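# Fetch red foam block from far shelf onto desk

## Task

Remove the red foam block from the row of foam blocks on the shelf at the far end of the aisle and set it down on the desk. The task is done only if the yellow blocks stay upright exactly where they were, neither moved nor rotated. The robot must not topple or be left leaning, or the task fails. The red block must rest on the desk by itself at the end, without the robot holding it there.

## Robot and tools

ROBOT. A Hello Robot Stretch 4, about 1.6 m tall, with one arm. It has an omni-wheel base (rim within 0.23 m of the base origin), a lift that rides up a mast, a telescoping arm that reaches straight forward, a three-joint wrist and a two-finger gripper. Four cameras ride on the robot: head_camera (top of mast, looking ahead and downward; turn the base to look elsewhere), head_left_camera and head_right_camera (fisheyes beside it, aimed more steeply down, showing the base and arm), and wrist_camera (behind the fingers, looking along them, fingertips near the bottom of its image). A calibration with intrinsics and extrinsics for each camera was supplied; it is approximate.

FRAMES. Base frame: origin on the floor beneath the base centre, x ahead, y to the left, z upward. hand_pose is reported in this frame and marks a point between the open fingertips; with all wrist joints at 0 its axes line up with the base frame. The printed hand position may be slightly wrong. The odometry frame is the base frame as it stood when the scene began.

TOOLS.
execute_actions: arguments "actions" (a list holding one action, or empty to just read state and images) and optional "cameras" (list of names from head_camera, head_left_camera, head_right_camera, wrist_camera, all; omitted or null or ["all"] gives every camera, [] gives none). One action may contain "base", "joints", or both, plus optional "pace" and "contact_limits"; or it contains only "end_of_arm". Motions in one action start at once and may finish at different times.
- "base": exactly one key, a relative move measured from where the base last reported itself. translate_m: metres straight ahead (negative = backward), -2 to 2. strafe_m: metres sideways, left positive, -2 to 2. rotate_rad: radians turning in place, counter-clockwise seen from above positive, -3.2 to 3.2.
- "joints": absolute targets by name, not offsets. lift_m 0 to 1.2 m (height); arm_m 0 to 0.55 m (extension); wrist_yaw_rad -1.134 to 4.276 (0 points forward, positive turns left, 3.14 is folded back, over 3.4 the arm may obstruct); wrist_pitch_rad -1.117 to 4.259 (0 level, 1.57 pointing down); wrist_roll_rad -1.117 to 4.259 (0 puts both fingers level; positive rolls clockwise viewed from behind); gripper_m -0.038 to 0.141 m (fingertip gap; below 0 the tips squeeze each other). Targets outside these ranges are clipped and the result reports it. Tolerances for "done": lift and arm ±0.004, yaw and roll ±0.02, pitch ±0.05, gripper ±0.004.
- "pace": "slow", "default", "fast" or "max" (base up to 0.1/0.3/0.4/0.6 m/s and 1/2/3/4 rad/s; slower when the lift is above 0.2).
- "contact_limits": {"arm_m": value} from 0 (gentlest) to 0.75 (firmest), default 0.5; the arm stops on contact past that force.
- {"end_of_arm": "enable_torque"} revives wrist or gripper motors that cut out.
Unknown keys or other bad values reject the whole call. A joint or base left out of an action may still be driving toward an older target. If a result reports a stop, the remaining motion calls in that same reply are skipped.
wait: "seconds" 0 to 10; commands nothing and returns state and images.
zoom_image: "camera" and "region" [x0, y0, x1, y1] in pixels of that camera's latest full image (origin top-left, at most 504 by 504).
finished_scene: "scene" = the current scene's number; ends it irreversibly after the robot holds its last command, and reports success.

RESULTS. joint_positions lists joint readings. base_status and joint_status: "done"; "off_target" (stopped short, may still push); "contact_stop_at_<key>" (hit something; that part goes slack, a slack lift can sag, slack wheels can roll); "limit_stop_at_<name>", e.g. own_body (about to hit itself, often when pitched up below -0.2 while rolled) or tilt (leaning beyond 6 degrees; lift, arm and wheels go slack); "torque_fault" (a wrist or gripper motor overloaded and went limp until enable_torque). on_its_own reports what this call didn't command; "held at" there is the held target. lidar_m: 12 horizontal distances in metres, 30-degree sectors starting straight ahead and going counter-clockwise (4th left, 7th behind, 10th right); "-" means nothing seen or closer than 0.25 m; glass and thin legs may be missed. wrist_depth_mm: 7×7 grid of depths in mm (100 to 2000) from the wrist camera. base_odometry counts wheel rotation, so slip looks like travel; heading -3.142 to 3.142, left positive. If turned_by_wheels and turned_by_imu differ by over about 0.1 rad, the base likely bumped or slipped. base_tilt gives forward and right lean in degrees with a fixed bias up to 1.5. motor_effort gives percent of maximum, positive toward larger joint values, peak in brackets; a level gripper carrying a load shifts wrist_pitch_rad effort; wheel effort positive means turning right.

GRIPPING. Command gripper_m smaller than the block's width; tighter squeezes harder and pulls the block toward the wrist. The gripper reading does not prove a grasp; a firm hold shows as a gripper effort change. If fingertips jam on a surface, raise the lift.

ORDER AND CAUTIONS. Begin by unfolding the wrist, e.g. lift_m 0.4 with wrist_yaw_rad 0 in one action. Drive to the shelf, find the red block with cameras and zoom, line up, open, reach in gently with a low arm contact limit, close, lift, retract without brushing the yellow blocks, then carry it to the desk and release it so it rests unaided. Avoid turning or driving with more than 1 kg held at arm_m above 0.2, hard pushes, slams, drops, and tipping. The simulation keeps running while you compose replies, and loose objects may occasionally be nudged.

Each tool is called after ">>>" as name(argument=value, ...), one argument or row to a line, values as JSON.

## Session

>>> execute_actions(
  actions=[],
)

Scene clock: 0.00 s.
base_odometry: x=+0.000 y=+0.000 heading=+0.000 (m, m, rad; odometry frame)
turned_by_wheels: +0.000 (rad since the last result)
turned_by_imu: +0.000 (rad since the last result)
base_tilt: forward=-0.6 right=+0.3 (deg)
lidar_m: 1.79 2.66 1.42 0.90 0.88 1.39 1.06 0.99 1.05 1.52 1.22 1.26
base_status: not commanded
joint_positions: lift_m=+0.153 arm_m=+0.001 wrist_yaw_rad=+3.142 wrist_pitch_rad=-0.012 wrist_roll_rad=-0.016 gripper_m=+0.057
joint_status: not commanded
motor_effort: lift_m=+22 arm_m=-1 wrist_yaw_rad=-1 wrist_pitch_rad=-6 wrist_roll_rad=+0 gripper_m=-2 wheel_0=+0 wheel_1=+0 wheel_2=+0 (%)
hand_pose: x=-0.1170 y=+0.0874 z=+0.3341 quat_wxyz=(+0.000, +0.006, -0.008, +1.000) (m; base frame)
wrist_depth_mm: - 145 272 1308 1430 1661 1808 / - 123 144 1308 1430 1618 1808 / - 114 143 1281 1430 1618 1808 / - 120 153 1281 1397 1576 1756 / 148 146 1160 1281 1366 1537 1618 / 214 1060 1118 1160 1008 976 1008 / 205 991 866 891 778 750 732
pictures: head_camera, head_left_camera, head_right_camera, wrist_camera
Images, in order (width x height): head_camera 420x560, head_left_camera 420x672, head_right_camera 420x672, wrist_camera 616x392.

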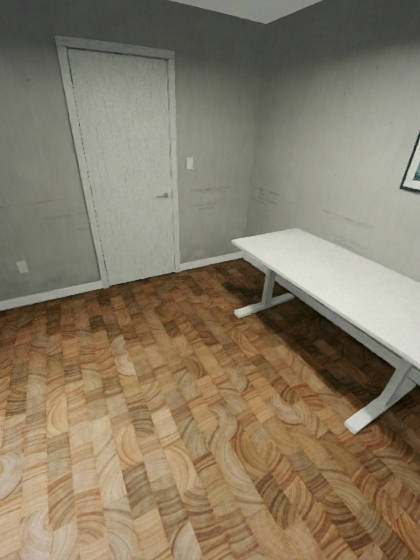

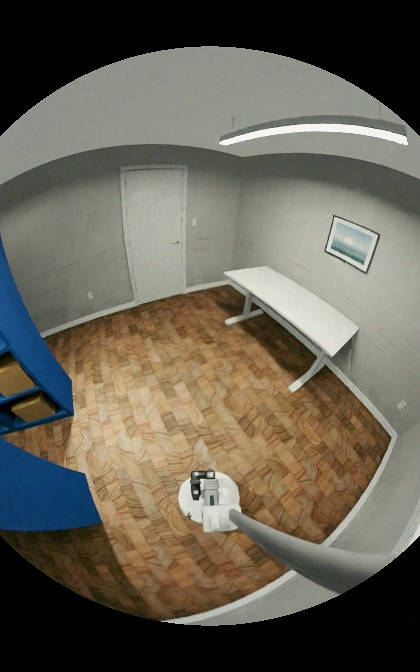

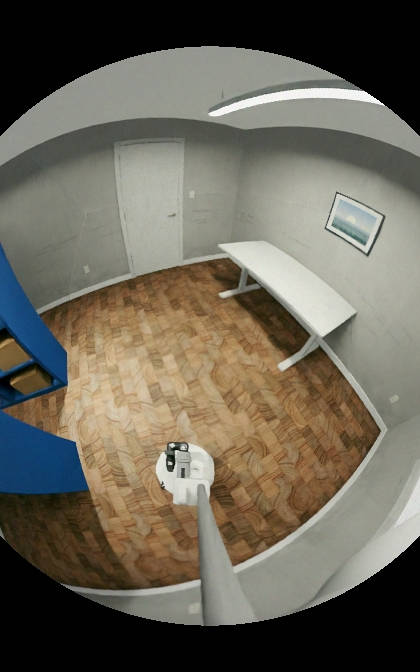

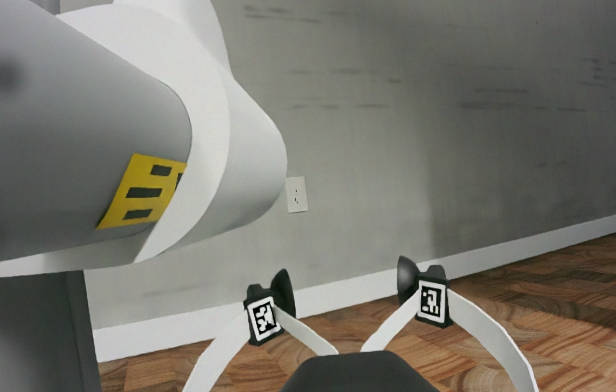

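>>> execute_actions(
  actions=[
    {"base":{"rotate_rad":1.4},"pace":"fast"},
  ],
  cameras=["head_camera","head_left_camera"],
)

Scene clock: 3.60 s.
base_odometry: x=+0.000 y=+0.000 heading=+1.401 (m, m, rad; odometry frame)
turned_by_wheels: +1.401 (rad since the last result)
turned_by_imu: +1.398 (rad since the last result)
base_tilt: forward=-0.6 right=+0.3 (deg)
lidar_m: 0.94 0.86 1.69 1.13 1.02 1.04 1.32 1.96 1.21 1.52 2.66 1.41
base_status: done
joint_positions: lift_m=+0.153 arm_m=+0.001 wrist_yaw_rad=+3.142 wrist_pitch_rad=-0.012 wrist_roll_rad=-0.016 gripper_m=+0.057
joint_status: not commanded
motor_effort: lift_m=+21(21) arm_m=-1(1) wrist_yaw_rad=-1(1) wrist_pitch_rad=-5(5) wrist_roll_rad=-2(0) gripper_m=-2(3) wheel_0=+1(7) wheel_1=+3(7) wheel_2=+3(11) (%)
hand_pose: x=-0.1170 y=+0.0874 z=+0.3341 quat_wxyz=(+0.000, +0.006, -0.008, +1.000) (m; base frame)
wrist_depth_mm: - 145 271 1863 1336 1060 904 / - 123 144 1863 1366 1098 917 / - 114 143 1863 1430 1118 931 / - 120 154 1808 1430 1138 946 / 149 146 - 1921 1464 1160 946 / 213 1618 1366 1182 1025 976 917 / 206 991 866 891 768 750 732
pictures: head_camera, head_left_camera
Images, in order (width x height): head_camera 420x560, head_left_camera 420x672.

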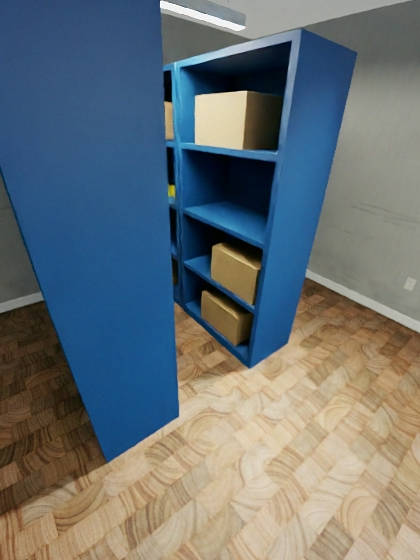

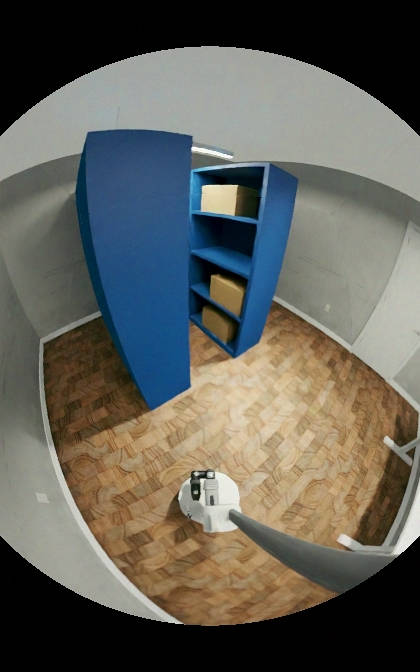

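>>> execute_actions(
  actions=[
    {"base":{"rotate_rad":0.68},"pace":"fast"},
  ],
  cameras=[],
)

>>> execute_actions(
  actions=[
    {"base":{"strafe_m":-0.858},"pace":"fast"},
  ],
  cameras=["head_camera","head_left_camera"],
)

Scene clock: 13.20 s.
base_odometry: x=+0.000 y=+0.000 heading=+2.081 (m, m, rad; odometry frame)
turned_by_wheels: +0.680 (rad since the last result)
turned_by_imu: +0.680 (rad since the last result)
base_tilt: forward=-0.5 right=+0.3 (deg)
lidar_m: 0.88 1.41 1.06 0.99 1.08 1.54 1.22 1.25 1.80 2.65 1.42 0.89
base_status: done
joint_positions: lift_m=+0.153 arm_m=+0.001 wrist_yaw_rad=+3.142 wrist_pitch_rad=-0.012 wrist_roll_rad=-0.016 gripper_m=+0.057
joint_status: not commanded
motor_effort: lift_m=+21(21) arm_m=-1(1) wrist_yaw_rad=-1(1) wrist_pitch_rad=-5(5) wrist_roll_rad=-1(3) gripper_m=-2(2) wheel_0=+0(8) wheel_1=+1(10) wheel_2=+2(8) (%)
hand_pose: x=-0.1170 y=+0.0874 z=+0.3341 quat_wxyz=(+0.000, +0.006, -0.008, +1.000) (m; base frame)
wrist_depth_mm: - 145 271 - - - 1537 / - 123 144 - - - 1618 / - 114 143 - - - 1618 / - 120 154 - - - 1708 / 148 146 - - - 1921 1537 / 214 1618 1366 1182 1008 976 1008 / 205 991 866 904 788 750 741
pictures: none
No camera images: the call's "cameras" was empty. Leave "cameras" out to get every camera's image.

Scene clock: 16.50 s.
base_odometry: x=+0.749 y=+0.419 heading=+2.081 (m, m, rad; odometry frame)
turned_by_wheels: +0.000 (rad since the last result)
turned_by_imu: -0.002 (rad since the last result)
base_tilt: forward=-0.5 right=+0.3 (deg)
lidar_m: 1.15 0.89 1.96 1.87 2.00 1.30 1.23 1.25 1.86 1.80 1.92 0.89
base_status: done
joint_positions: lift_m=+0.153 arm_m=+0.001 wrist_yaw_rad=+3.142 wrist_pitch_rad=-0.012 wrist_roll_rad=-0.016 gripper_m=+0.057
joint_status: not commanded
motor_effort: lift_m=+22(22) arm_m=-1(1) wrist_yaw_rad=-1(1) wrist_pitch_rad=-5(5) wrist_roll_rad=+0(1) gripper_m=-1(2) wheel_0=-1(13) wheel_1=+2(13) wheel_2=+0(2) (%)
hand_pose: x=-0.1170 y=+0.0874 z=+0.3341 quat_wxyz=(+0.000, +0.006, -0.008, +1.000) (m; base frame)
wrist_depth_mm: - 146 271 - - - 1921 / - 123 144 - - - 1921 / - 114 143 1708 - - 1921 / - 120 153 - - - - / 149 147 - - - 1921 1661 / 213 1576 1397 1160 1008 991 1008 / 206 991 866 904 768 741 741
pictures: head_camera, head_left_camera
Images, in order (width x height): head_camera 420x560, head_left_camera 420x672.

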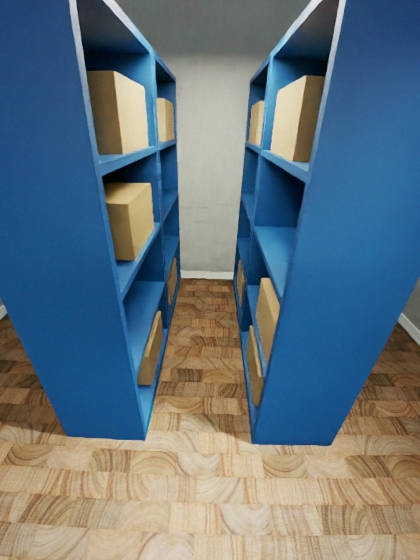

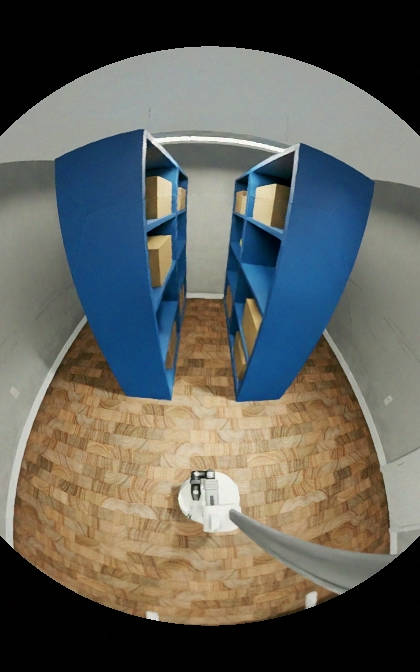

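>>> execute_actions(
  actions=[
    {"base":{"translate_m":1.3},"pace":"fast"},
  ],
  cameras=["head_camera","head_left_camera","head_right_camera"],
)

Scene clock: 26.77 s.
base_odometry: x=+0.114 y=+1.553 heading=+2.081 (m, m, rad; odometry frame)
turned_by_wheels: +0.000 (rad since the last result)
turned_by_imu: -0.003 (rad since the last result)
base_tilt: forward=-0.6 right=+0.3 (deg)
lidar_m: 1.03 0.39 0.29 0.26 0.29 0.40 2.97 0.42 0.31 0.28 0.29 0.42
base_status: done
joint_positions: lift_m=+0.153 arm_m=+0.001 wrist_yaw_rad=+3.142 wrist_pitch_rad=-0.012 wrist_roll_rad=-0.016 gripper_m=+0.057
joint_status: not commanded
motor_effort: lift_m=+21(22) arm_m=-1(1) wrist_yaw_rad=-1(1) wrist_pitch_rad=-6(5) wrist_roll_rad=-3(0) gripper_m=-2(5) wheel_0=+1(7) wheel_1=+0(6) wheel_2=+2(14) (%)
hand_pose: x=-0.1170 y=+0.0874 z=+0.3341 quat_wxyz=(+0.000, +0.006, -0.008, +1.000) (m; base frame)
wrist_depth_mm: - 145 272 - - 488 351 / - 123 144 - - - 459 / - 114 143 - - - 462 / - 120 154 - - - 469 / 148 146 - - - 1708 466 / 214 1618 1366 1182 1025 480 466 / 205 991 866 891 768 732 462
pictures: head_camera, head_left_camera, head_right_camera
Images, in order (width x height): head_camera 420x560, head_left_camera 420x672, head_right_camera 420x672.

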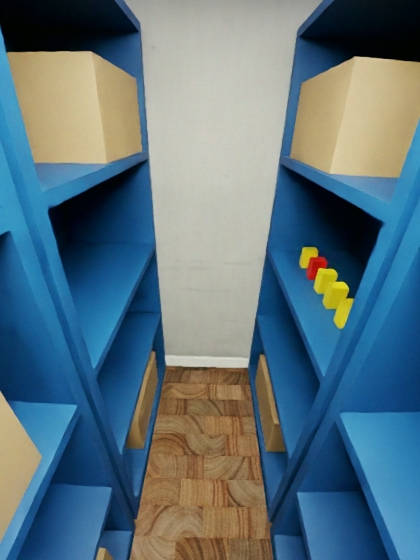

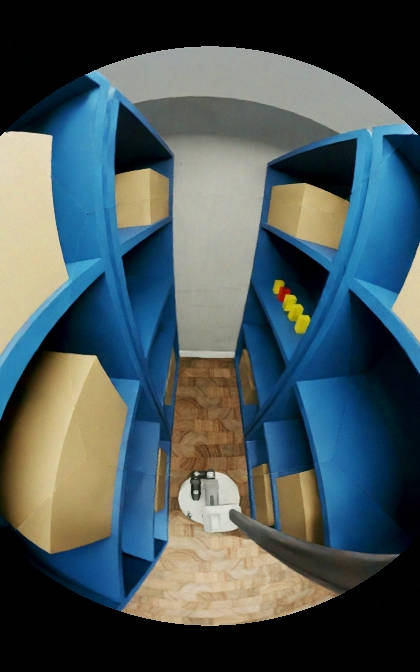

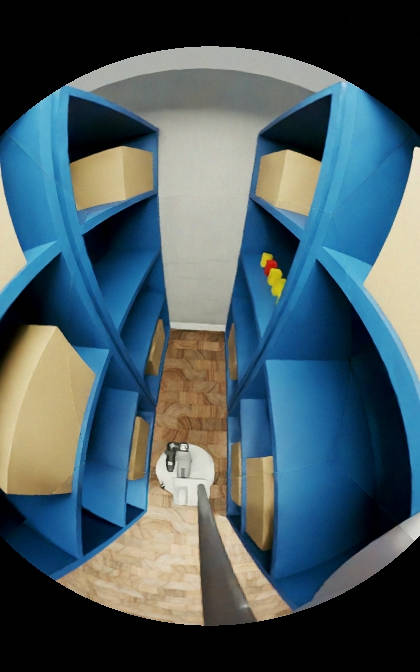

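>>> execute_actions(
  actions=[
    {"base":{"translate_m":0.85},"joints":{"lift_m":1.0},"pace":"fast"},
  ],
  cameras=["head_left_camera"],
)

Scene clock: 36.83 s.
base_odometry: x=-0.301 y=+2.295 heading=+2.081 (m, m, rad; odometry frame)
turned_by_wheels: +0.000 (rad since the last result)
turned_by_imu: -0.002 (rad since the last result)
base_tilt: forward=-0.5 right=+0.3 (deg)
lidar_m: 0.56 0.33 0.26 0.25 0.27 0.38 1.22 0.46 0.32 0.29 0.33 0.49
base_status: done
joint_positions: lift_m=+1.000 arm_m=+0.001 wrist_yaw_rad=+3.142 wrist_pitch_rad=-0.012 wrist_roll_rad=-0.016 gripper_m=+0.057
joint_status: all done
motor_effort: lift_m=+25(27) arm_m=-1(1) wrist_yaw_rad=-1(1) wrist_pitch_rad=-6(5) wrist_roll_rad=+0(0) gripper_m=-1(2) wheel_0=-1(8) wheel_1=-2(4) wheel_2=+2(14) (%)
hand_pose: x=-0.1170 y=+0.0874 z=+1.1813 quat_wxyz=(+0.000, +0.006, -0.008, +1.000) (m; base frame)
wrist_depth_mm: - 145 271 - 1281 445 377 / - 123 143 - 1281 459 379 / - 114 143 - 1281 597 379 / - 120 154 - - 591 379 / 149 146 1397 - - 597 382 / 213 1025 1229 - - 445 379 / 206 741 1098 - 1308 1308 382
pictures: head_left_camera
Images, in order (width x height): head_left_camera 420x672.

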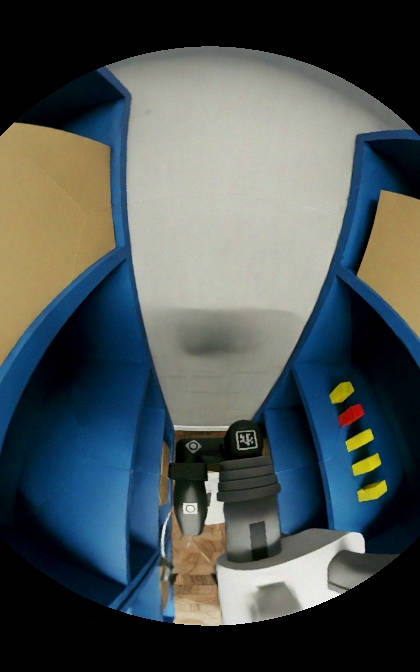

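>>> execute_actions(
  actions=[
    {"base":{"rotate_rad":-1.59},"pace":"slow"},
  ],
  cameras=["head_camera","head_left_camera"],
)

Scene clock: 41.30 s.
base_odometry: x=-0.301 y=+2.295 heading=+0.491 (m, m, rad; odometry frame)
turned_by_wheels: -1.590 (rad since the last result)
turned_by_imu: -1.584 (rad since the last result)
base_tilt: forward=-0.6 right=+0.3 (deg)
lidar_m: 0.29 0.34 0.48 0.54 0.36 0.28 0.26 0.32 0.35 1.09 0.43 0.28
base_status: done
joint_positions: lift_m=+1.000 arm_m=+0.001 wrist_yaw_rad=+3.142 wrist_pitch_rad=-0.012 wrist_roll_rad=-0.016 gripper_m=+0.057
joint_status: not commanded
motor_effort: lift_m=+26(25) arm_m=-1(1) wrist_yaw_rad=-1(1) wrist_pitch_rad=-5(5) wrist_roll_rad=+0(2) gripper_m=-3(3) wheel_0=+2(6) wheel_1=+1(5) wheel_2=+3(4) (%)
hand_pose: x=-0.1170 y=+0.0874 z=+1.1813 quat_wxyz=(+0.000, +0.006, -0.008, +1.000) (m; base frame)
wrist_depth_mm: - 145 270 427 455 477 492 / - 123 144 621 691 741 707 / - 114 143 831 809 798 741 / - 120 153 842 820 788 768 / 148 146 854 842 820 798 778 / 214 647 854 741 634 615 647 / 205 597 549 564 488 473 466
pictures: head_camera, head_left_camera
Images, in order (width x height): head_camera 420x560, head_left_camera 420x672.

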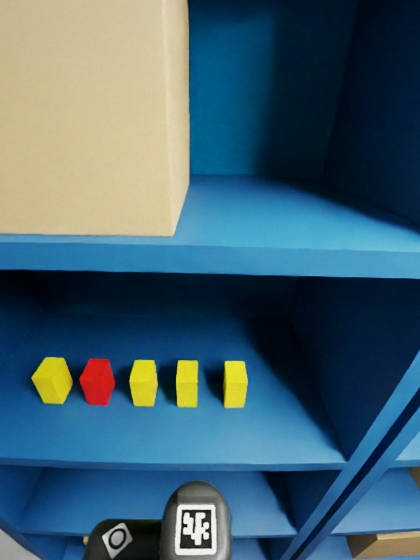

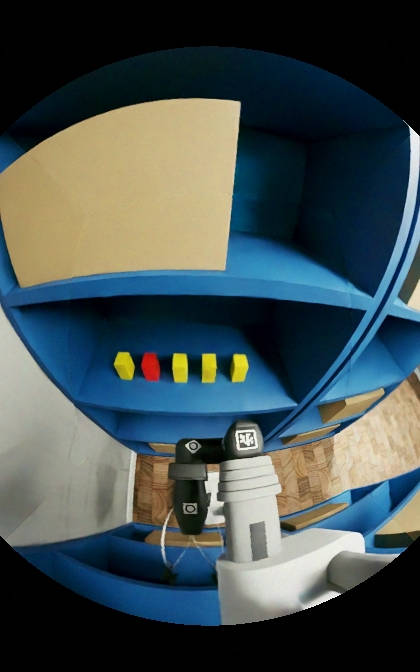

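>>> execute_actions(
  actions=[
    {"joints":{"lift_m":1.04,"wrist_yaw_rad":1.57}},
  ],
  cameras=["head_left_camera"],
)

Scene clock: 49.90 s.
base_odometry: x=-0.301 y=+2.295 heading=+0.491 (m, m, rad; odometry frame)
turned_by_wheels: +0.000 (rad since the last result)
turned_by_imu: +0.001 (rad since the last result)
base_tilt: forward=-0.6 right=+0.2 (deg)
lidar_m: 0.30 0.33 0.48 0.56 0.39 0.27 0.25 0.28 0.34 1.06 0.46 0.31
base_status: not commanded
joint_positions: lift_m=+1.040 arm_m=+0.001 wrist_yaw_rad=+1.571 wrist_pitch_rad=-0.012 wrist_roll_rad=-0.016 gripper_m=+0.057
joint_status: all done
motor_effort: lift_m=+26(26) arm_m=-1(1) wrist_yaw_rad=-3(8) wrist_pitch_rad=-6(6) wrist_roll_rad=-1(1) gripper_m=-2(0) wheel_0=+2(2) wheel_1=+1(1) wheel_2=+2(2) (%)
hand_pose: x=+0.2590 y=+0.2885 z=+1.2212 quat_wxyz=(+0.707, -0.001, -0.010, +0.707) (m; base frame)
wrist_depth_mm: 564 554 544 525 413 377 394 / 564 554 544 530 469 459 452 / 564 554 544 525 492 462 455 / 564 554 544 530 517 462 452 / 559 559 539 535 521 459 455 / 569 559 544 535 521 459 455 / 569 559 539 530 469 466 455
pictures: head_left_camera
Images, in order (width x height): head_left_camera 420x672.

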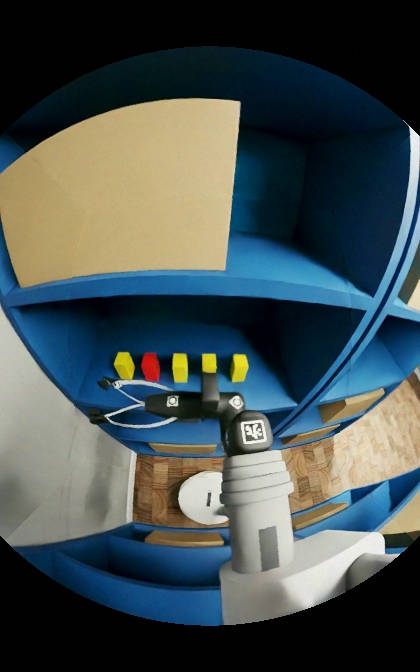

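>>> execute_actions(
  actions=[
    {"joints":{"wrist_yaw_rad":0,"gripper_m":0.085}},
  ],
  cameras=[],
)

>>> execute_actions(
  actions=[
    {"base":{"strafe_m":0.31}},
  ],
)

Scene clock: 54.40 s.
base_odometry: x=-0.301 y=+2.295 heading=+0.491 (m, m, rad; odometry frame)
turned_by_wheels: +0.000 (rad since the last result)
turned_by_imu: +0.001 (rad since the last result)
base_tilt: forward=-0.6 right=+0.3 (deg)
lidar_m: 0.30 0.32 0.45 0.55 0.38 0.27 0.25 0.28 0.37 1.07 0.47 0.33
base_status: not commanded
joint_positions: lift_m=+1.040 arm_m=+0.001 wrist_yaw_rad=+0.001 wrist_pitch_rad=-0.012 wrist_roll_rad=-0.016 gripper_m=+0.085
joint_status: all done
motor_effort: lift_m=+26(26) arm_m=-1(1) wrist_yaw_rad=-3(9) wrist_pitch_rad=-6(5) wrist_roll_rad=-1(1) gripper_m=-1(1) wheel_0=+2(2) wheel_1=+1(1) wheel_2=+2(2) (%)
hand_pose: x=+0.4600 y=-0.0873 z=+1.2212 quat_wxyz=(+1.000, -0.008, -0.006, +0.000) (m; base frame)
wrist_depth_mm: 272 291 314 338 359 379 336 / 373 404 452 496 539 473 340 / 591 580 569 559 549 530 353 / 597 585 569 564 549 539 368 / 597 580 574 559 549 539 377 / 603 585 569 559 549 459 387 / 597 585 569 564 539 535 382
pictures: none
No camera images: the call's "cameras" was empty. Leave "cameras" out to get every camera's image.

Scene clock: 56.77 s.
base_odometry: x=-0.448 y=+2.569 heading=+0.491 (m, m, rad; odometry frame)
turned_by_wheels: +0.000 (rad since the last result)
turned_by_imu: +0.001 (rad since the last result)
base_tilt: forward=-0.6 right=+0.3 (deg)
lidar_m: 0.30 0.33 0.25 0.25 0.27 0.28 0.25 0.27 0.35 1.06 0.45 0.33
base_status: done
joint_positions: lift_m=+1.040 arm_m=+0.001 wrist_yaw_rad=+0.000 wrist_pitch_rad=-0.012 wrist_roll_rad=-0.016 gripper_m=+0.085
joint_status: not commanded
motor_effort: lift_m=+25(26) arm_m=-1(1) wrist_yaw_rad=-2(3) wrist_pitch_rad=-6(6) wrist_roll_rad=+0(1) gripper_m=-3(1) wheel_0=+1(11) wheel_1=-1(7) wheel_2=+0(4) (%)
hand_pose: x=+0.4600 y=-0.0873 z=+1.2213 quat_wxyz=(+1.000, -0.008, -0.006, +0.000) (m; base frame)
wrist_depth_mm: 270 291 317 338 359 379 397 / 370 407 452 500 544 535 530 / 430 569 574 559 554 539 530 / 418 585 574 564 554 535 530 / 410 564 574 564 554 539 535 / 397 539 574 564 554 539 530 / 387 525 569 559 549 544 530
pictures: head_camera, head_left_camera, head_right_camera, wrist_camera
camera_calibration (this result's frames):
wrist_camera: T_world_to_cam=[[0.0858354, -0.985008, -0.149639, 0.081002], [0.0140279, 0.151373, -0.988377, 1.27319], [0.996211, 0.0827386, 0.0268108, -0.25466], [0, 0, 0, 1]] pos_world=[0.228882, -0.0918686, 1.27734]
Images, in order (width x height): head_camera 420x560, head_left_camera 420x672, head_right_camera 420x672, wrist_camera 616x392.

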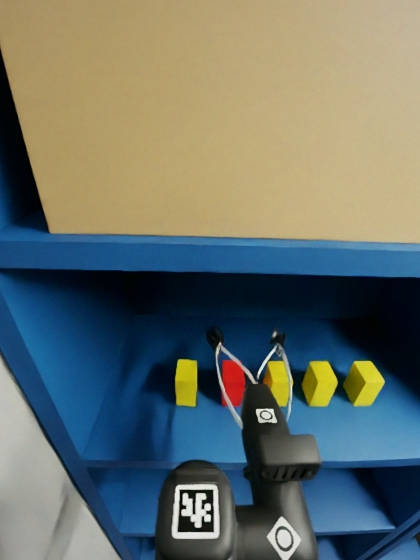

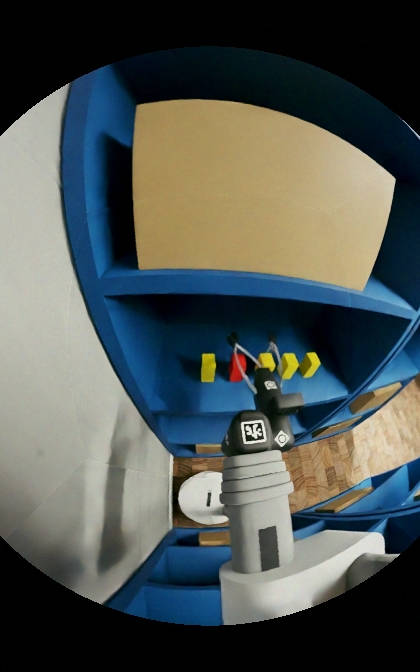

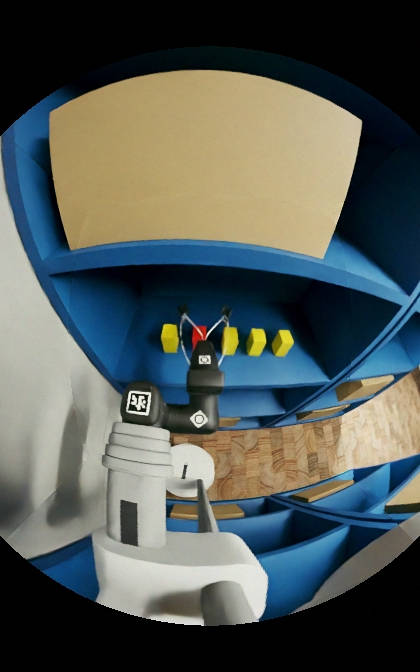

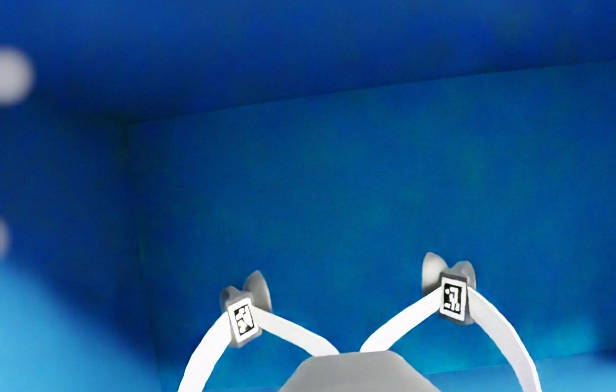

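>>> execute_actions(
  actions=[
    {"base":{"translate_m":-0.025},"joints":{"wrist_pitch_rad":0.55,"lift_m":1.09,"gripper_m":0.075},"pace":"slow"},
  ],
  cameras=["head_camera","head_right_camera","wrist_camera"],
)

Scene clock: 63.30 s.
base_odometry: x=-0.470 y=+2.557 heading=+0.491 (m, m, rad; odometry frame)
turned_by_wheels: +0.000 (rad since the last result)
turned_by_imu: +0.001 (rad since the last result)
base_tilt: forward=-0.5 right=+0.2 (deg)
lidar_m: 0.32 0.35 0.28 0.25 0.27 0.25 0.25 0.26 0.32 0.97 0.47 0.34
base_status: done
joint_positions: lift_m=+1.090 arm_m=+0.001 wrist_yaw_rad=+0.000 wrist_pitch_rad=+0.552 wrist_roll_rad=-0.016 gripper_m=+0.075
joint_status: all done
motor_effort: lift_m=+26(27) arm_m=-1(1) wrist_yaw_rad=-2(2) wrist_pitch_rad=-3(6) wrist_roll_rad=+0(1) gripper_m=-1(3) wheel_0=-2(4) wheel_1=-2(1) wheel_2=+2(5) (%)
hand_pose: x=+0.4172 y=-0.0874 z=+1.1166 quat_wxyz=(+0.962, -0.008, +0.272, +0.002) (m; base frame)
wrist_depth_mm: 439 521 525 525 521 521 517 / 436 554 564 564 564 554 554 / 427 597 615 615 603 591 580 / 421 559 574 539 512 477 327 / 410 480 336 324 407 307 312 / 392 407 325 336 342 315 322 / 353 351 325 320 300 294 291
pictures: head_camera, head_right_camera, wrist_camera
camera_calibration (this result's frames):
wrist_camera: T_world_to_cam=[[-0.00733119, -0.985033, -0.17221, 0.133064], [-0.516063, 0.151236, -0.843094, 1.22923], [0.856519, 0.0826905, -0.509447, 0.447837], [0, 0, 0, 1]] pos_world=[0.251752, -0.0918634, 1.28742]
Images, in order (width x height): head_camera 420x560, head_right_camera 420x672, wrist_camera 616x392.

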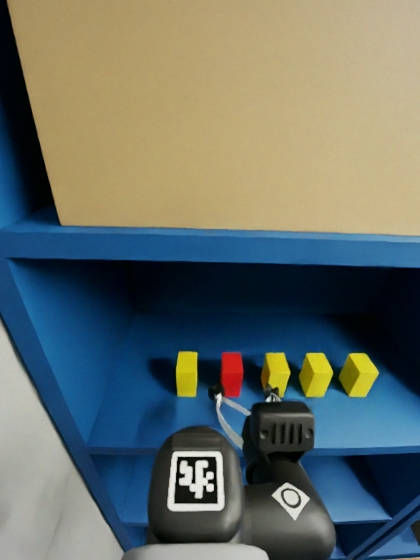

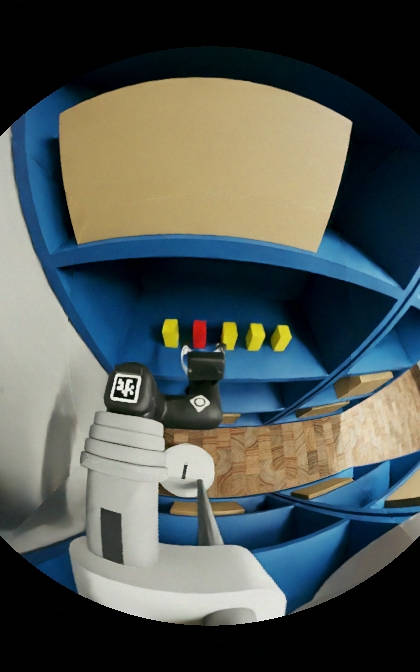

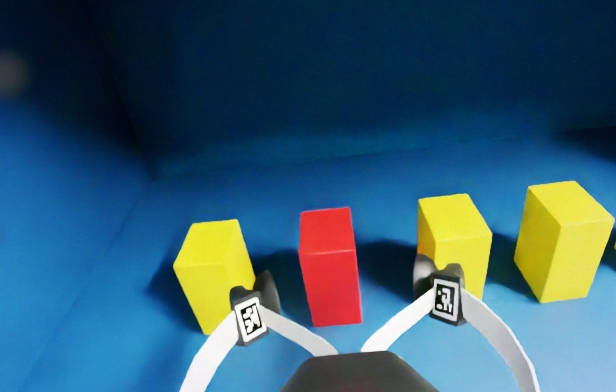

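>>> execute_actions(
  actions=[
    {"base":{"strafe_m":0.013},"joints":{"lift_m":1.03,"arm_m":0.02},"pace":"slow"},
  ],
  cameras=["head_camera","wrist_camera"],
)

Scene clock: 66.83 s.
base_odometry: x=-0.476 y=+2.568 heading=+0.491 (m, m, rad; odometry frame)
turned_by_wheels: +0.000 (rad since the last result)
turned_by_imu: +0.001 (rad since the last result)
base_tilt: forward=-0.6 right=+0.3 (deg)
lidar_m: 0.33 0.34 0.25 0.25 0.25 0.26 0.25 0.25 0.32 0.96 0.49 0.34
base_status: done
joint_positions: lift_m=+1.030 arm_m=+0.019 wrist_yaw_rad=+0.000 wrist_pitch_rad=+0.552 wrist_roll_rad=-0.016 gripper_m=+0.075
joint_status: all done
motor_effort: lift_m=+16(27) arm_m=+4(6) wrist_yaw_rad=-1(2) wrist_pitch_rad=-4(4) wrist_roll_rad=+0(1) gripper_m=-1(2) wheel_0=-2(5) wheel_1=+2(5) wheel_2=+0(0) (%)
hand_pose: x=+0.4358 y=-0.0874 z=+1.0574 quat_wxyz=(+0.962, -0.008, +0.272, +0.002) (m; base frame)
wrist_depth_mm: 424 504 512 508 508 504 496 / 418 535 544 549 544 539 539 / 410 569 569 559 517 484 462 / 402 480 306 286 399 256 327 / 377 384 290 330 322 278 298 / 334 324 298 293 273 251 263 / 286 277 259 256 239 236 233
pictures: head_camera, wrist_camera
camera_calibration (this result's frames):
wrist_camera: T_world_to_cam=[[-0.00734675, -0.985033, -0.17221, 0.123007], [-0.516139, 0.151236, -0.843047, 1.18888], [0.856473, 0.0826905, -0.509525, 0.401832], [0, 0, 0, 1]] pos_world=[0.270371, -0.0918634, 1.22821]
Images, in order (width x height): head_camera 420x560, wrist_camera 616x392.

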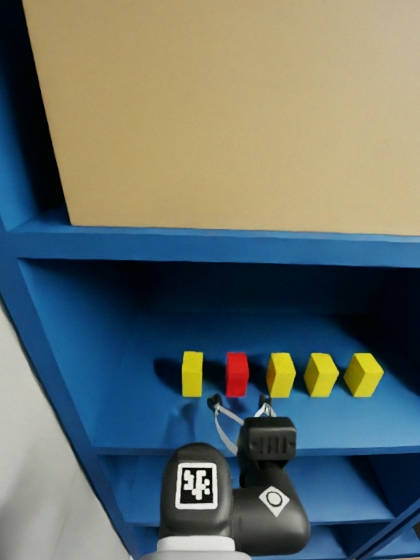

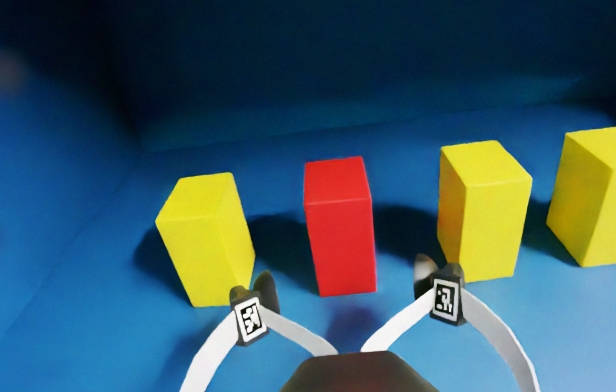

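>>> execute_actions(
  actions=[
    {"joints":{"gripper_m":0.066,"arm_m":0.06},"pace":"slow"},
  ],
  cameras=["head_camera","wrist_camera"],
)

Scene clock: 71.43 s.
base_odometry: x=-0.476 y=+2.568 heading=+0.491 (m, m, rad; odometry frame)
turned_by_wheels: +0.000 (rad since the last result)
turned_by_imu: +0.001 (rad since the last result)
base_tilt: forward=-0.6 right=+0.3 (deg)
lidar_m: 0.32 0.36 0.26 0.25 0.26 0.25 0.25 0.26 0.29 0.94 0.48 0.34
base_status: not commanded
joint_positions: lift_m=+1.030 arm_m=+0.059 wrist_yaw_rad=+0.000 wrist_pitch_rad=+0.552 wrist_roll_rad=-0.016 gripper_m=+0.066
joint_status: all done
motor_effort: lift_m=+16(16) arm_m=+4(3) wrist_yaw_rad=-2(2) wrist_pitch_rad=-4(4) wrist_roll_rad=+1(1) gripper_m=-2(1) wheel_0=-2(2) wheel_1=+2(2) wheel_2=+0(0) (%)
hand_pose: x=+0.4758 y=-0.0874 z=+1.0574 quat_wxyz=(+0.962, -0.008, +0.272, +0.002) (m; base frame)
wrist_depth_mm: 421 469 473 473 469 469 462 / 418 508 508 504 504 500 500 / 410 544 544 535 517 480 459 / 402 477 462 418 394 244 349 / 377 375 260 236 317 235 236 / 334 315 249 247 247 242 254 / 285 278 257 258 238 234 231
pictures: head_camera, wrist_camera
camera_calibration (this result's frames):
wrist_camera: T_world_to_cam=[[-0.00734701, -0.985033, -0.17221, 0.123301], [-0.516139, 0.151237, -0.843047, 1.20952], [0.856473, 0.0826904, -0.509525, 0.367576], [0, 0, 0, 1]] pos_world=[0.310369, -0.0918634, 1.22821]
Images, in order (width x height): head_camera 420x560, wrist_camera 616x392.

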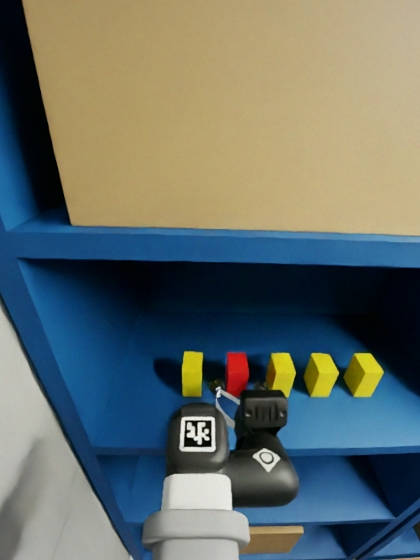

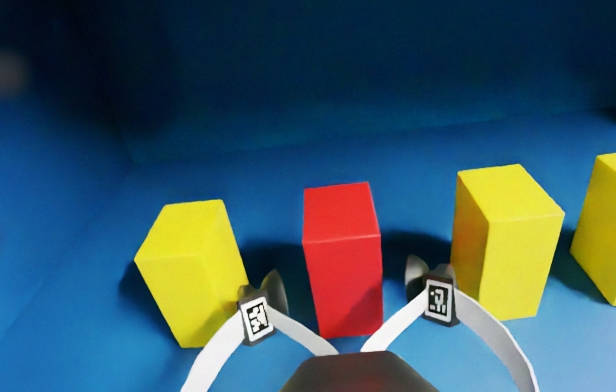

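>>> execute_actions(
  actions=[
    {"joints":{"gripper_m":0.058,"arm_m":0.088},"pace":"slow"},
  ],
  cameras=["wrist_camera"],
)

>>> execute_actions(
  actions=[
    {"joints":{"gripper_m":0.015},"pace":"slow"},
  ],
  cameras=["wrist_camera"],
)

Scene clock: 75.03 s.
base_odometry: x=-0.476 y=+2.568 heading=+0.491 (m, m, rad; odometry frame)
turned_by_wheels: +0.000 (rad since the last result)
turned_by_imu: +0.001 (rad since the last result)
base_tilt: forward=-0.5 right=+0.3 (deg)
lidar_m: 0.32 0.34 0.25 0.25 0.25 0.25 0.25 0.25 0.30 0.95 0.48 0.34
base_status: not commanded
joint_positions: lift_m=+1.030 arm_m=+0.087 wrist_yaw_rad=+0.000 wrist_pitch_rad=+0.552 wrist_roll_rad=-0.016 gripper_m=+0.058
joint_status: all done
motor_effort: lift_m=+16(16) arm_m=+4(2) wrist_yaw_rad=-2(1) wrist_pitch_rad=-4(4) wrist_roll_rad=+2(0) gripper_m=-3(0) wheel_0=-2(2) wheel_1=+2(1) wheel_2=+0(0) (%)
hand_pose: x=+0.5038 y=-0.0874 z=+1.0574 quat_wxyz=(+0.962, -0.008, +0.272, +0.002) (m; base frame)
wrist_depth_mm: 424 442 449 445 445 442 439 / 418 480 480 480 473 477 473 / 410 517 521 512 500 484 462 / 402 477 459 433 407 375 357 / 377 370 258 227 314 225 194 / 334 226 223 212 207 211 213 / 285 274 234 242 232 233 229
pictures: wrist_camera
camera_calibration (this result's frames):
wrist_camera: T_world_to_cam=[[-0.00734697, -0.985033, -0.17221, 0.123507], [-0.516139, 0.151236, -0.843047, 1.22397], [0.856473, 0.0826904, -0.509525, 0.343596], [0, 0, 0, 1]] pos_world=[0.338368, -0.0918634, 1.22821]
Images, in order (width x height): wrist_camera 616x392.

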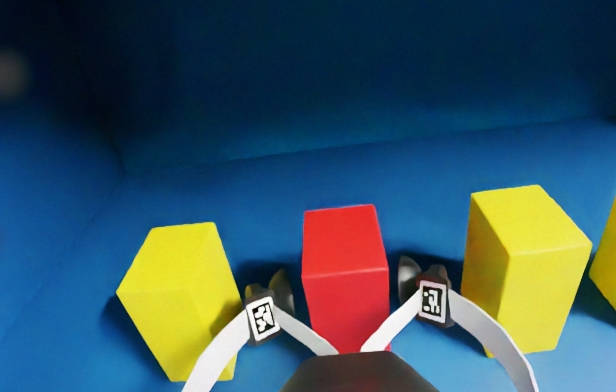

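Scene clock: 76.90 s.
base_odometry: x=-0.476 y=+2.568 heading=+0.491 (m, m, rad; odometry frame)
turned_by_wheels: +0.000 (rad since the last result)
turned_by_imu: +0.000 (rad since the last result)
base_tilt: forward=-0.6 right=+0.3 (deg)
lidar_m: 0.32 0.35 0.25 0.25 0.25 0.25 0.25 0.25 0.33 0.99 0.49 0.34
base_status: not commanded
joint_positions: lift_m=+1.030 arm_m=+0.087 wrist_yaw_rad=+0.000 wrist_pitch_rad=+0.552 wrist_roll_rad=-0.016 gripper_m=+0.015
joint_status: all done
motor_effort: lift_m=+16(16) arm_m=+5(5) wrist_yaw_rad=-2(2) wrist_pitch_rad=-4(5) wrist_roll_rad=+1(2) gripper_m=-15(15) wheel_0=-2(2) wheel_1=+2(2) wheel_2=+0(0) (%)
hand_pose: x=+0.5037 y=-0.0874 z=+1.0573 quat_wxyz=(+0.962, -0.008, +0.273, +0.002) (m; base frame)
wrist_depth_mm: 424 445 445 445 442 439 439 / 418 477 480 480 477 477 469 / 410 512 525 512 500 480 455 / 399 480 459 430 407 375 355 / 377 375 258 220 317 227 194 / 334 226 223 200 196 179 213 / 285 273 230 221 216 234 -
pictures: wrist_camera
camera_calibration (this result's frames):
wrist_camera: T_world_to_cam=[[-0.00739042, -0.985033, -0.172208, 0.123516], [-0.516353, 0.151236, -0.842916, 1.22387], [0.856344, 0.0826906, -0.509743, 0.343891], [0, 0, 0, 1]] pos_world=[0.338373, -0.0918634, 1.22819]
Images, in order (width x height): wrist_camera 616x392.

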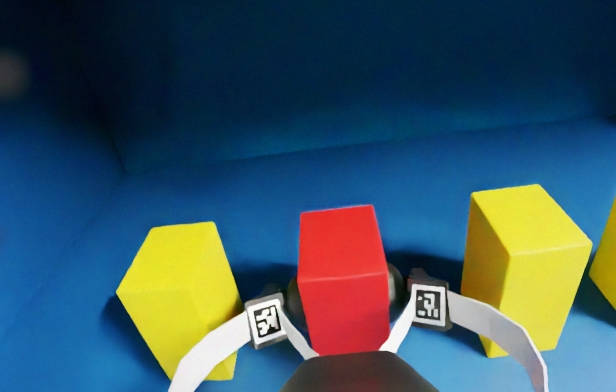

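>>> execute_actions(
  actions=[
    {"joints":{"lift_m":1.15,"arm_m":0.0},"pace":"slow"},
  ],
  cameras=["wrist_camera"],
)

>>> execute_actions(
  actions=[
    {"base":{"translate_m":0.03},"pace":"slow"},
  ],
  cameras=[],
)

>>> execute_actions(
  actions=[
    {"base":{"strafe_m":-0.25}},
  ],
  cameras=["head_left_camera","wrist_camera"],
)

Scene clock: 81.80 s.
base_odometry: x=-0.476 y=+2.568 heading=+0.491 (m, m, rad; odometry frame)
turned_by_wheels: +0.000 (rad since the last result)
turned_by_imu: +0.001 (rad since the last result)
base_tilt: forward=-0.5 right=+0.3 (deg)
lidar_m: 0.31 0.35 0.26 0.25 0.25 0.25 0.25 0.26 0.31 0.97 0.48 0.35
base_status: not commanded
joint_positions: lift_m=+1.150 arm_m=+0.001 wrist_yaw_rad=+0.000 wrist_pitch_rad=+0.552 wrist_roll_rad=-0.016 gripper_m=+0.015
joint_status: all done
motor_effort: lift_m=+26(26) arm_m=-5(9) wrist_yaw_rad=-2(2) wrist_pitch_rad=-5(5) wrist_roll_rad=+0(1) gripper_m=-16(15) wheel_0=-2(2) wheel_1=+2(2) wheel_2=+0(0) (%)
hand_pose: x=+0.4177 y=-0.0874 z=+1.1764 quat_wxyz=(+0.962, -0.008, +0.273, +0.002) (m; base frame)
wrist_depth_mm: 424 521 525 525 525 521 517 / 415 559 564 564 564 559 554 / 410 574 615 615 615 609 609 / 402 559 661 647 621 580 559 / 394 539 564 221 373 473 353 / 382 473 368 200 196 178 347 / 370 421 375 222 216 353 351
pictures: wrist_camera
camera_calibration (this result's frames):
wrist_camera: T_world_to_cam=[[-0.00743913, -0.985033, -0.172206, 0.14341], [-0.51655, 0.151241, -0.842794, 1.27981], [0.856225, 0.0826834, -0.509944, 0.478554], [0, 0, 0, 1]] pos_world=[0.252402, -0.091864, 1.34735]
Images, in order (width x height): wrist_camera 616x392.

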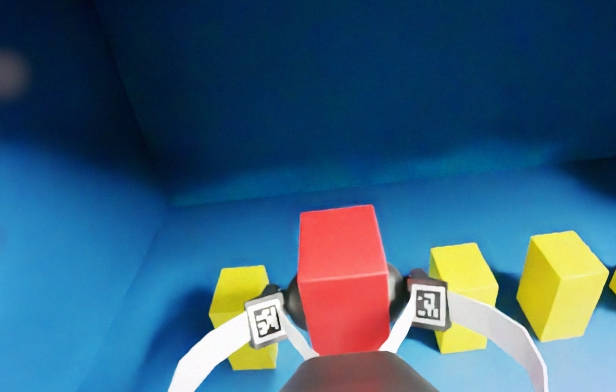

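Scene clock: 83.17 s.
base_odometry: x=-0.449 y=+2.582 heading=+0.491 (m, m, rad; odometry frame)
turned_by_wheels: +0.000 (rad since the last result)
turned_by_imu: +0.000 (rad since the last result)
base_tilt: forward=-0.5 right=+0.3 (deg)
lidar_m: 0.29 0.30 0.26 0.25 0.25 0.27 0.26 0.29 0.35 1.07 0.44 0.32
base_status: done
joint_positions: lift_m=+1.150 arm_m=+0.001 wrist_yaw_rad=+0.000 wrist_pitch_rad=+0.552 wrist_roll_rad=-0.016 gripper_m=+0.015
joint_status: not commanded
motor_effort: lift_m=+26(26) arm_m=-4(5) wrist_yaw_rad=-2(2) wrist_pitch_rad=-5(5) wrist_roll_rad=+0(1) gripper_m=-16(17) wheel_0=+1(5) wheel_1=+1(4) wheel_2=-1(6) (%)
hand_pose: x=+0.4177 y=-0.0874 z=+1.1764 quat_wxyz=(+0.962, -0.008, +0.273, +0.002) (m; base frame)
wrist_depth_mm: 424 496 500 500 496 492 488 / 418 525 535 530 535 530 525 / 410 564 585 574 580 574 574 / 402 564 634 621 609 580 559 / 394 539 564 220 480 484 466 / 382 469 445 200 195 179 336 / 370 421 327 222 216 334 336
pictures: none
No camera images: the call's "cameras" was empty. Leave "cameras" out to get every camera's image.

Scene clock: 85.30 s.
base_odometry: x=-0.331 y=+2.362 heading=+0.491 (m, m, rad; odometry frame)
turned_by_wheels: +0.000 (rad since the last result)
turned_by_imu: +0.000 (rad since the last result)
base_tilt: forward=-0.6 right=+0.3 (deg)
lidar_m: 0.29 0.30 0.46 0.49 0.40 0.27 0.27 0.26 0.39 1.07 0.44 0.31
base_status: done
joint_positions: lift_m=+1.150 arm_m=+0.001 wrist_yaw_rad=+0.000 wrist_pitch_rad=+0.552 wrist_roll_rad=-0.016 gripper_m=+0.015
joint_status: not commanded
motor_effort: lift_m=+26(26) arm_m=-4(4) wrist_yaw_rad=-2(2) wrist_pitch_rad=-6(6) wrist_roll_rad=+0(2) gripper_m=-17(16) wheel_0=-1(10) wheel_1=+0(8) wheel_2=+0(1) (%)
hand_pose: x=+0.4177 y=-0.0874 z=+1.1765 quat_wxyz=(+0.962, -0.008, +0.273, +0.002) (m; base frame)
wrist_depth_mm: 492 500 496 496 492 492 442 / 530 535 530 535 530 530 459 / 580 585 580 580 580 569 477 / 640 640 634 621 609 580 492 / 621 585 564 221 477 484 455 / 500 488 353 200 195 178 394 / 404 418 320 221 216 347 353
pictures: head_left_camera, wrist_camera
camera_calibration (this result's frames):
wrist_camera: T_world_to_cam=[[-0.00752451, -0.985032, -0.172206, 0.143426], [-0.516537, 0.151285, -0.842794, 1.2798], [0.856232, 0.0826092, -0.509944, 0.47858], [0, 0, 0, 1]] pos_world=[0.25237, -0.091871, 1.34736]
Images, in order (width x height): head_left_camera 420x672, wrist_camera 616x392.

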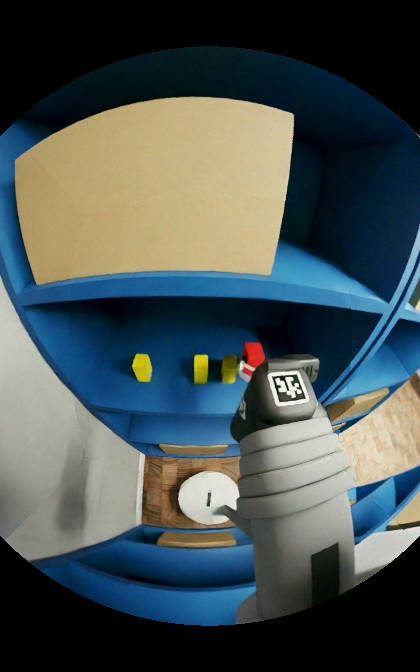

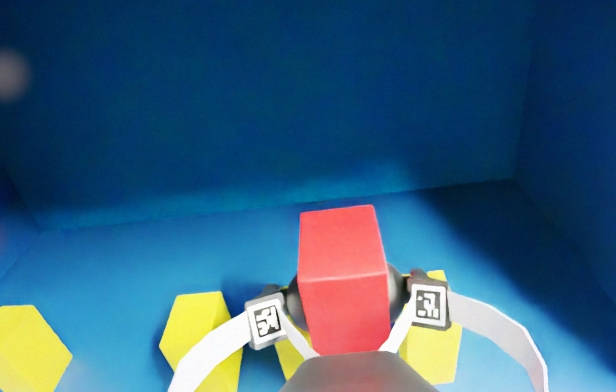

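>>> execute_actions(
  actions=[
    {"joints":{"wrist_yaw_rad":3.1}},
  ],
  cameras=[],
)

>>> execute_actions(
  actions=[
    {"base":{"rotate_rad":-1.57},"joints":{"lift_m":0.85}},
  ],
  cameras=["head_camera","head_left_camera"],
)

Scene clock: 90.87 s.
base_odometry: x=-0.331 y=+2.362 heading=+0.491 (m, m, rad; odometry frame)
turned_by_wheels: +0.000 (rad since the last result)
turned_by_imu: +0.001 (rad since the last result)
base_tilt: forward=-0.5 right=+0.3 (deg)
lidar_m: 0.30 0.32 0.46 0.47 0.37 0.28 0.27 0.29 0.36 1.05 0.42 0.32
base_status: not commanded
joint_positions: lift_m=+1.150 arm_m=+0.001 wrist_yaw_rad=+3.099 wrist_pitch_rad=+0.552 wrist_roll_rad=-0.016 gripper_m=+0.015
joint_status: all done
motor_effort: lift_m=+26(26) arm_m=-4(4) wrist_yaw_rad=+1(6) wrist_pitch_rad=-5(5) wrist_roll_rad=+1(1) gripper_m=-18(16) wheel_0=-1(1) wheel_1=+0(0) wheel_2=+0(0) (%)
hand_pose: x=-0.0697 y=+0.0977 z=+1.1765 quat_wxyz=(+0.018, -0.273, -0.002, +0.962) (m; base frame)
wrist_depth_mm: 683 750 759 768 768 750 549 / 668 798 820 820 820 798 574 / 647 866 866 854 798 732 597 / 241 741 699 661 621 591 559 / 234 597 569 222 496 504 500 / 227 517 512 200 196 179 654 / 241 301 904 222 215 809 654
pictures: none
No camera images: the call's "cameras" was empty. Leave "cameras" out to get every camera's image.

Scene clock: 93.50 s.
base_odometry: x=-0.331 y=+2.362 heading=-1.078 (m, m, rad; odometry frame)
turned_by_wheels: -1.570 (rad since the last result)
turned_by_imu: -1.565 (rad since the last result)
base_tilt: forward=-0.6 right=+0.3 (deg)
lidar_m: 1.09 0.45 0.31 0.29 0.33 0.47 0.49 0.36 0.25 0.25 0.25 0.38
base_status: done
joint_positions: lift_m=+0.850 arm_m=+0.001 wrist_yaw_rad=+3.100 wrist_pitch_rad=+0.552 wrist_roll_rad=-0.016 gripper_m=+0.015
joint_status: all done
motor_effort: lift_m=+17(24) arm_m=-4(4) wrist_yaw_rad=+0(1) wrist_pitch_rad=-6(6) wrist_roll_rad=+2(1) gripper_m=-17(16) wheel_0=+3(1) wheel_1=+1(6) wheel_2=+1(7) (%)
hand_pose: x=-0.0696 y=+0.0976 z=+0.8772 quat_wxyz=(+0.018, -0.273, -0.002, +0.962) (m; base frame)
wrist_depth_mm: 539 554 559 569 569 535 525 / 564 597 603 609 615 574 559 / 585 647 654 661 668 621 615 / 241 683 715 707 715 683 668 / 235 732 778 220 768 707 676 / 228 707 866 200 196 178 580 / 240 303 866 221 216 917 512
pictures: head_camera, head_left_camera
Images, in order (width x height): head_camera 420x560, head_left_camera 420x672.

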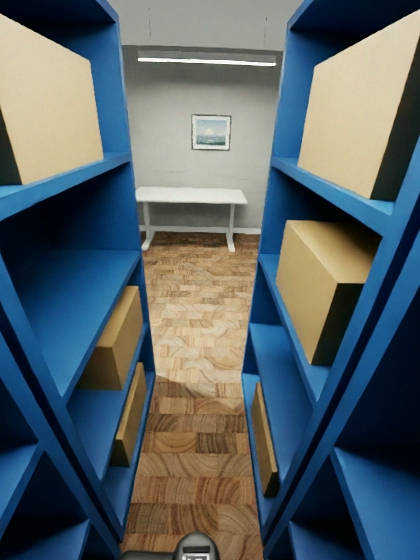

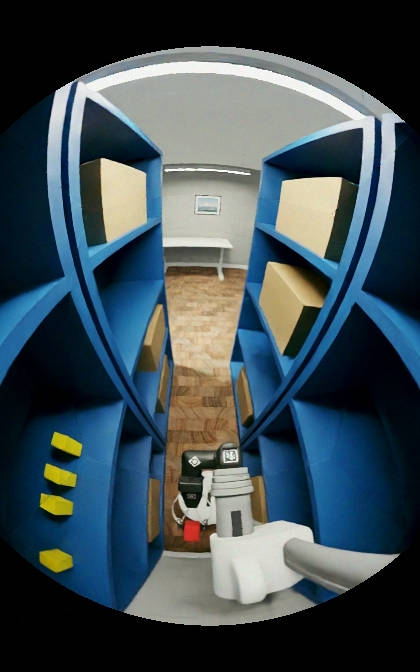

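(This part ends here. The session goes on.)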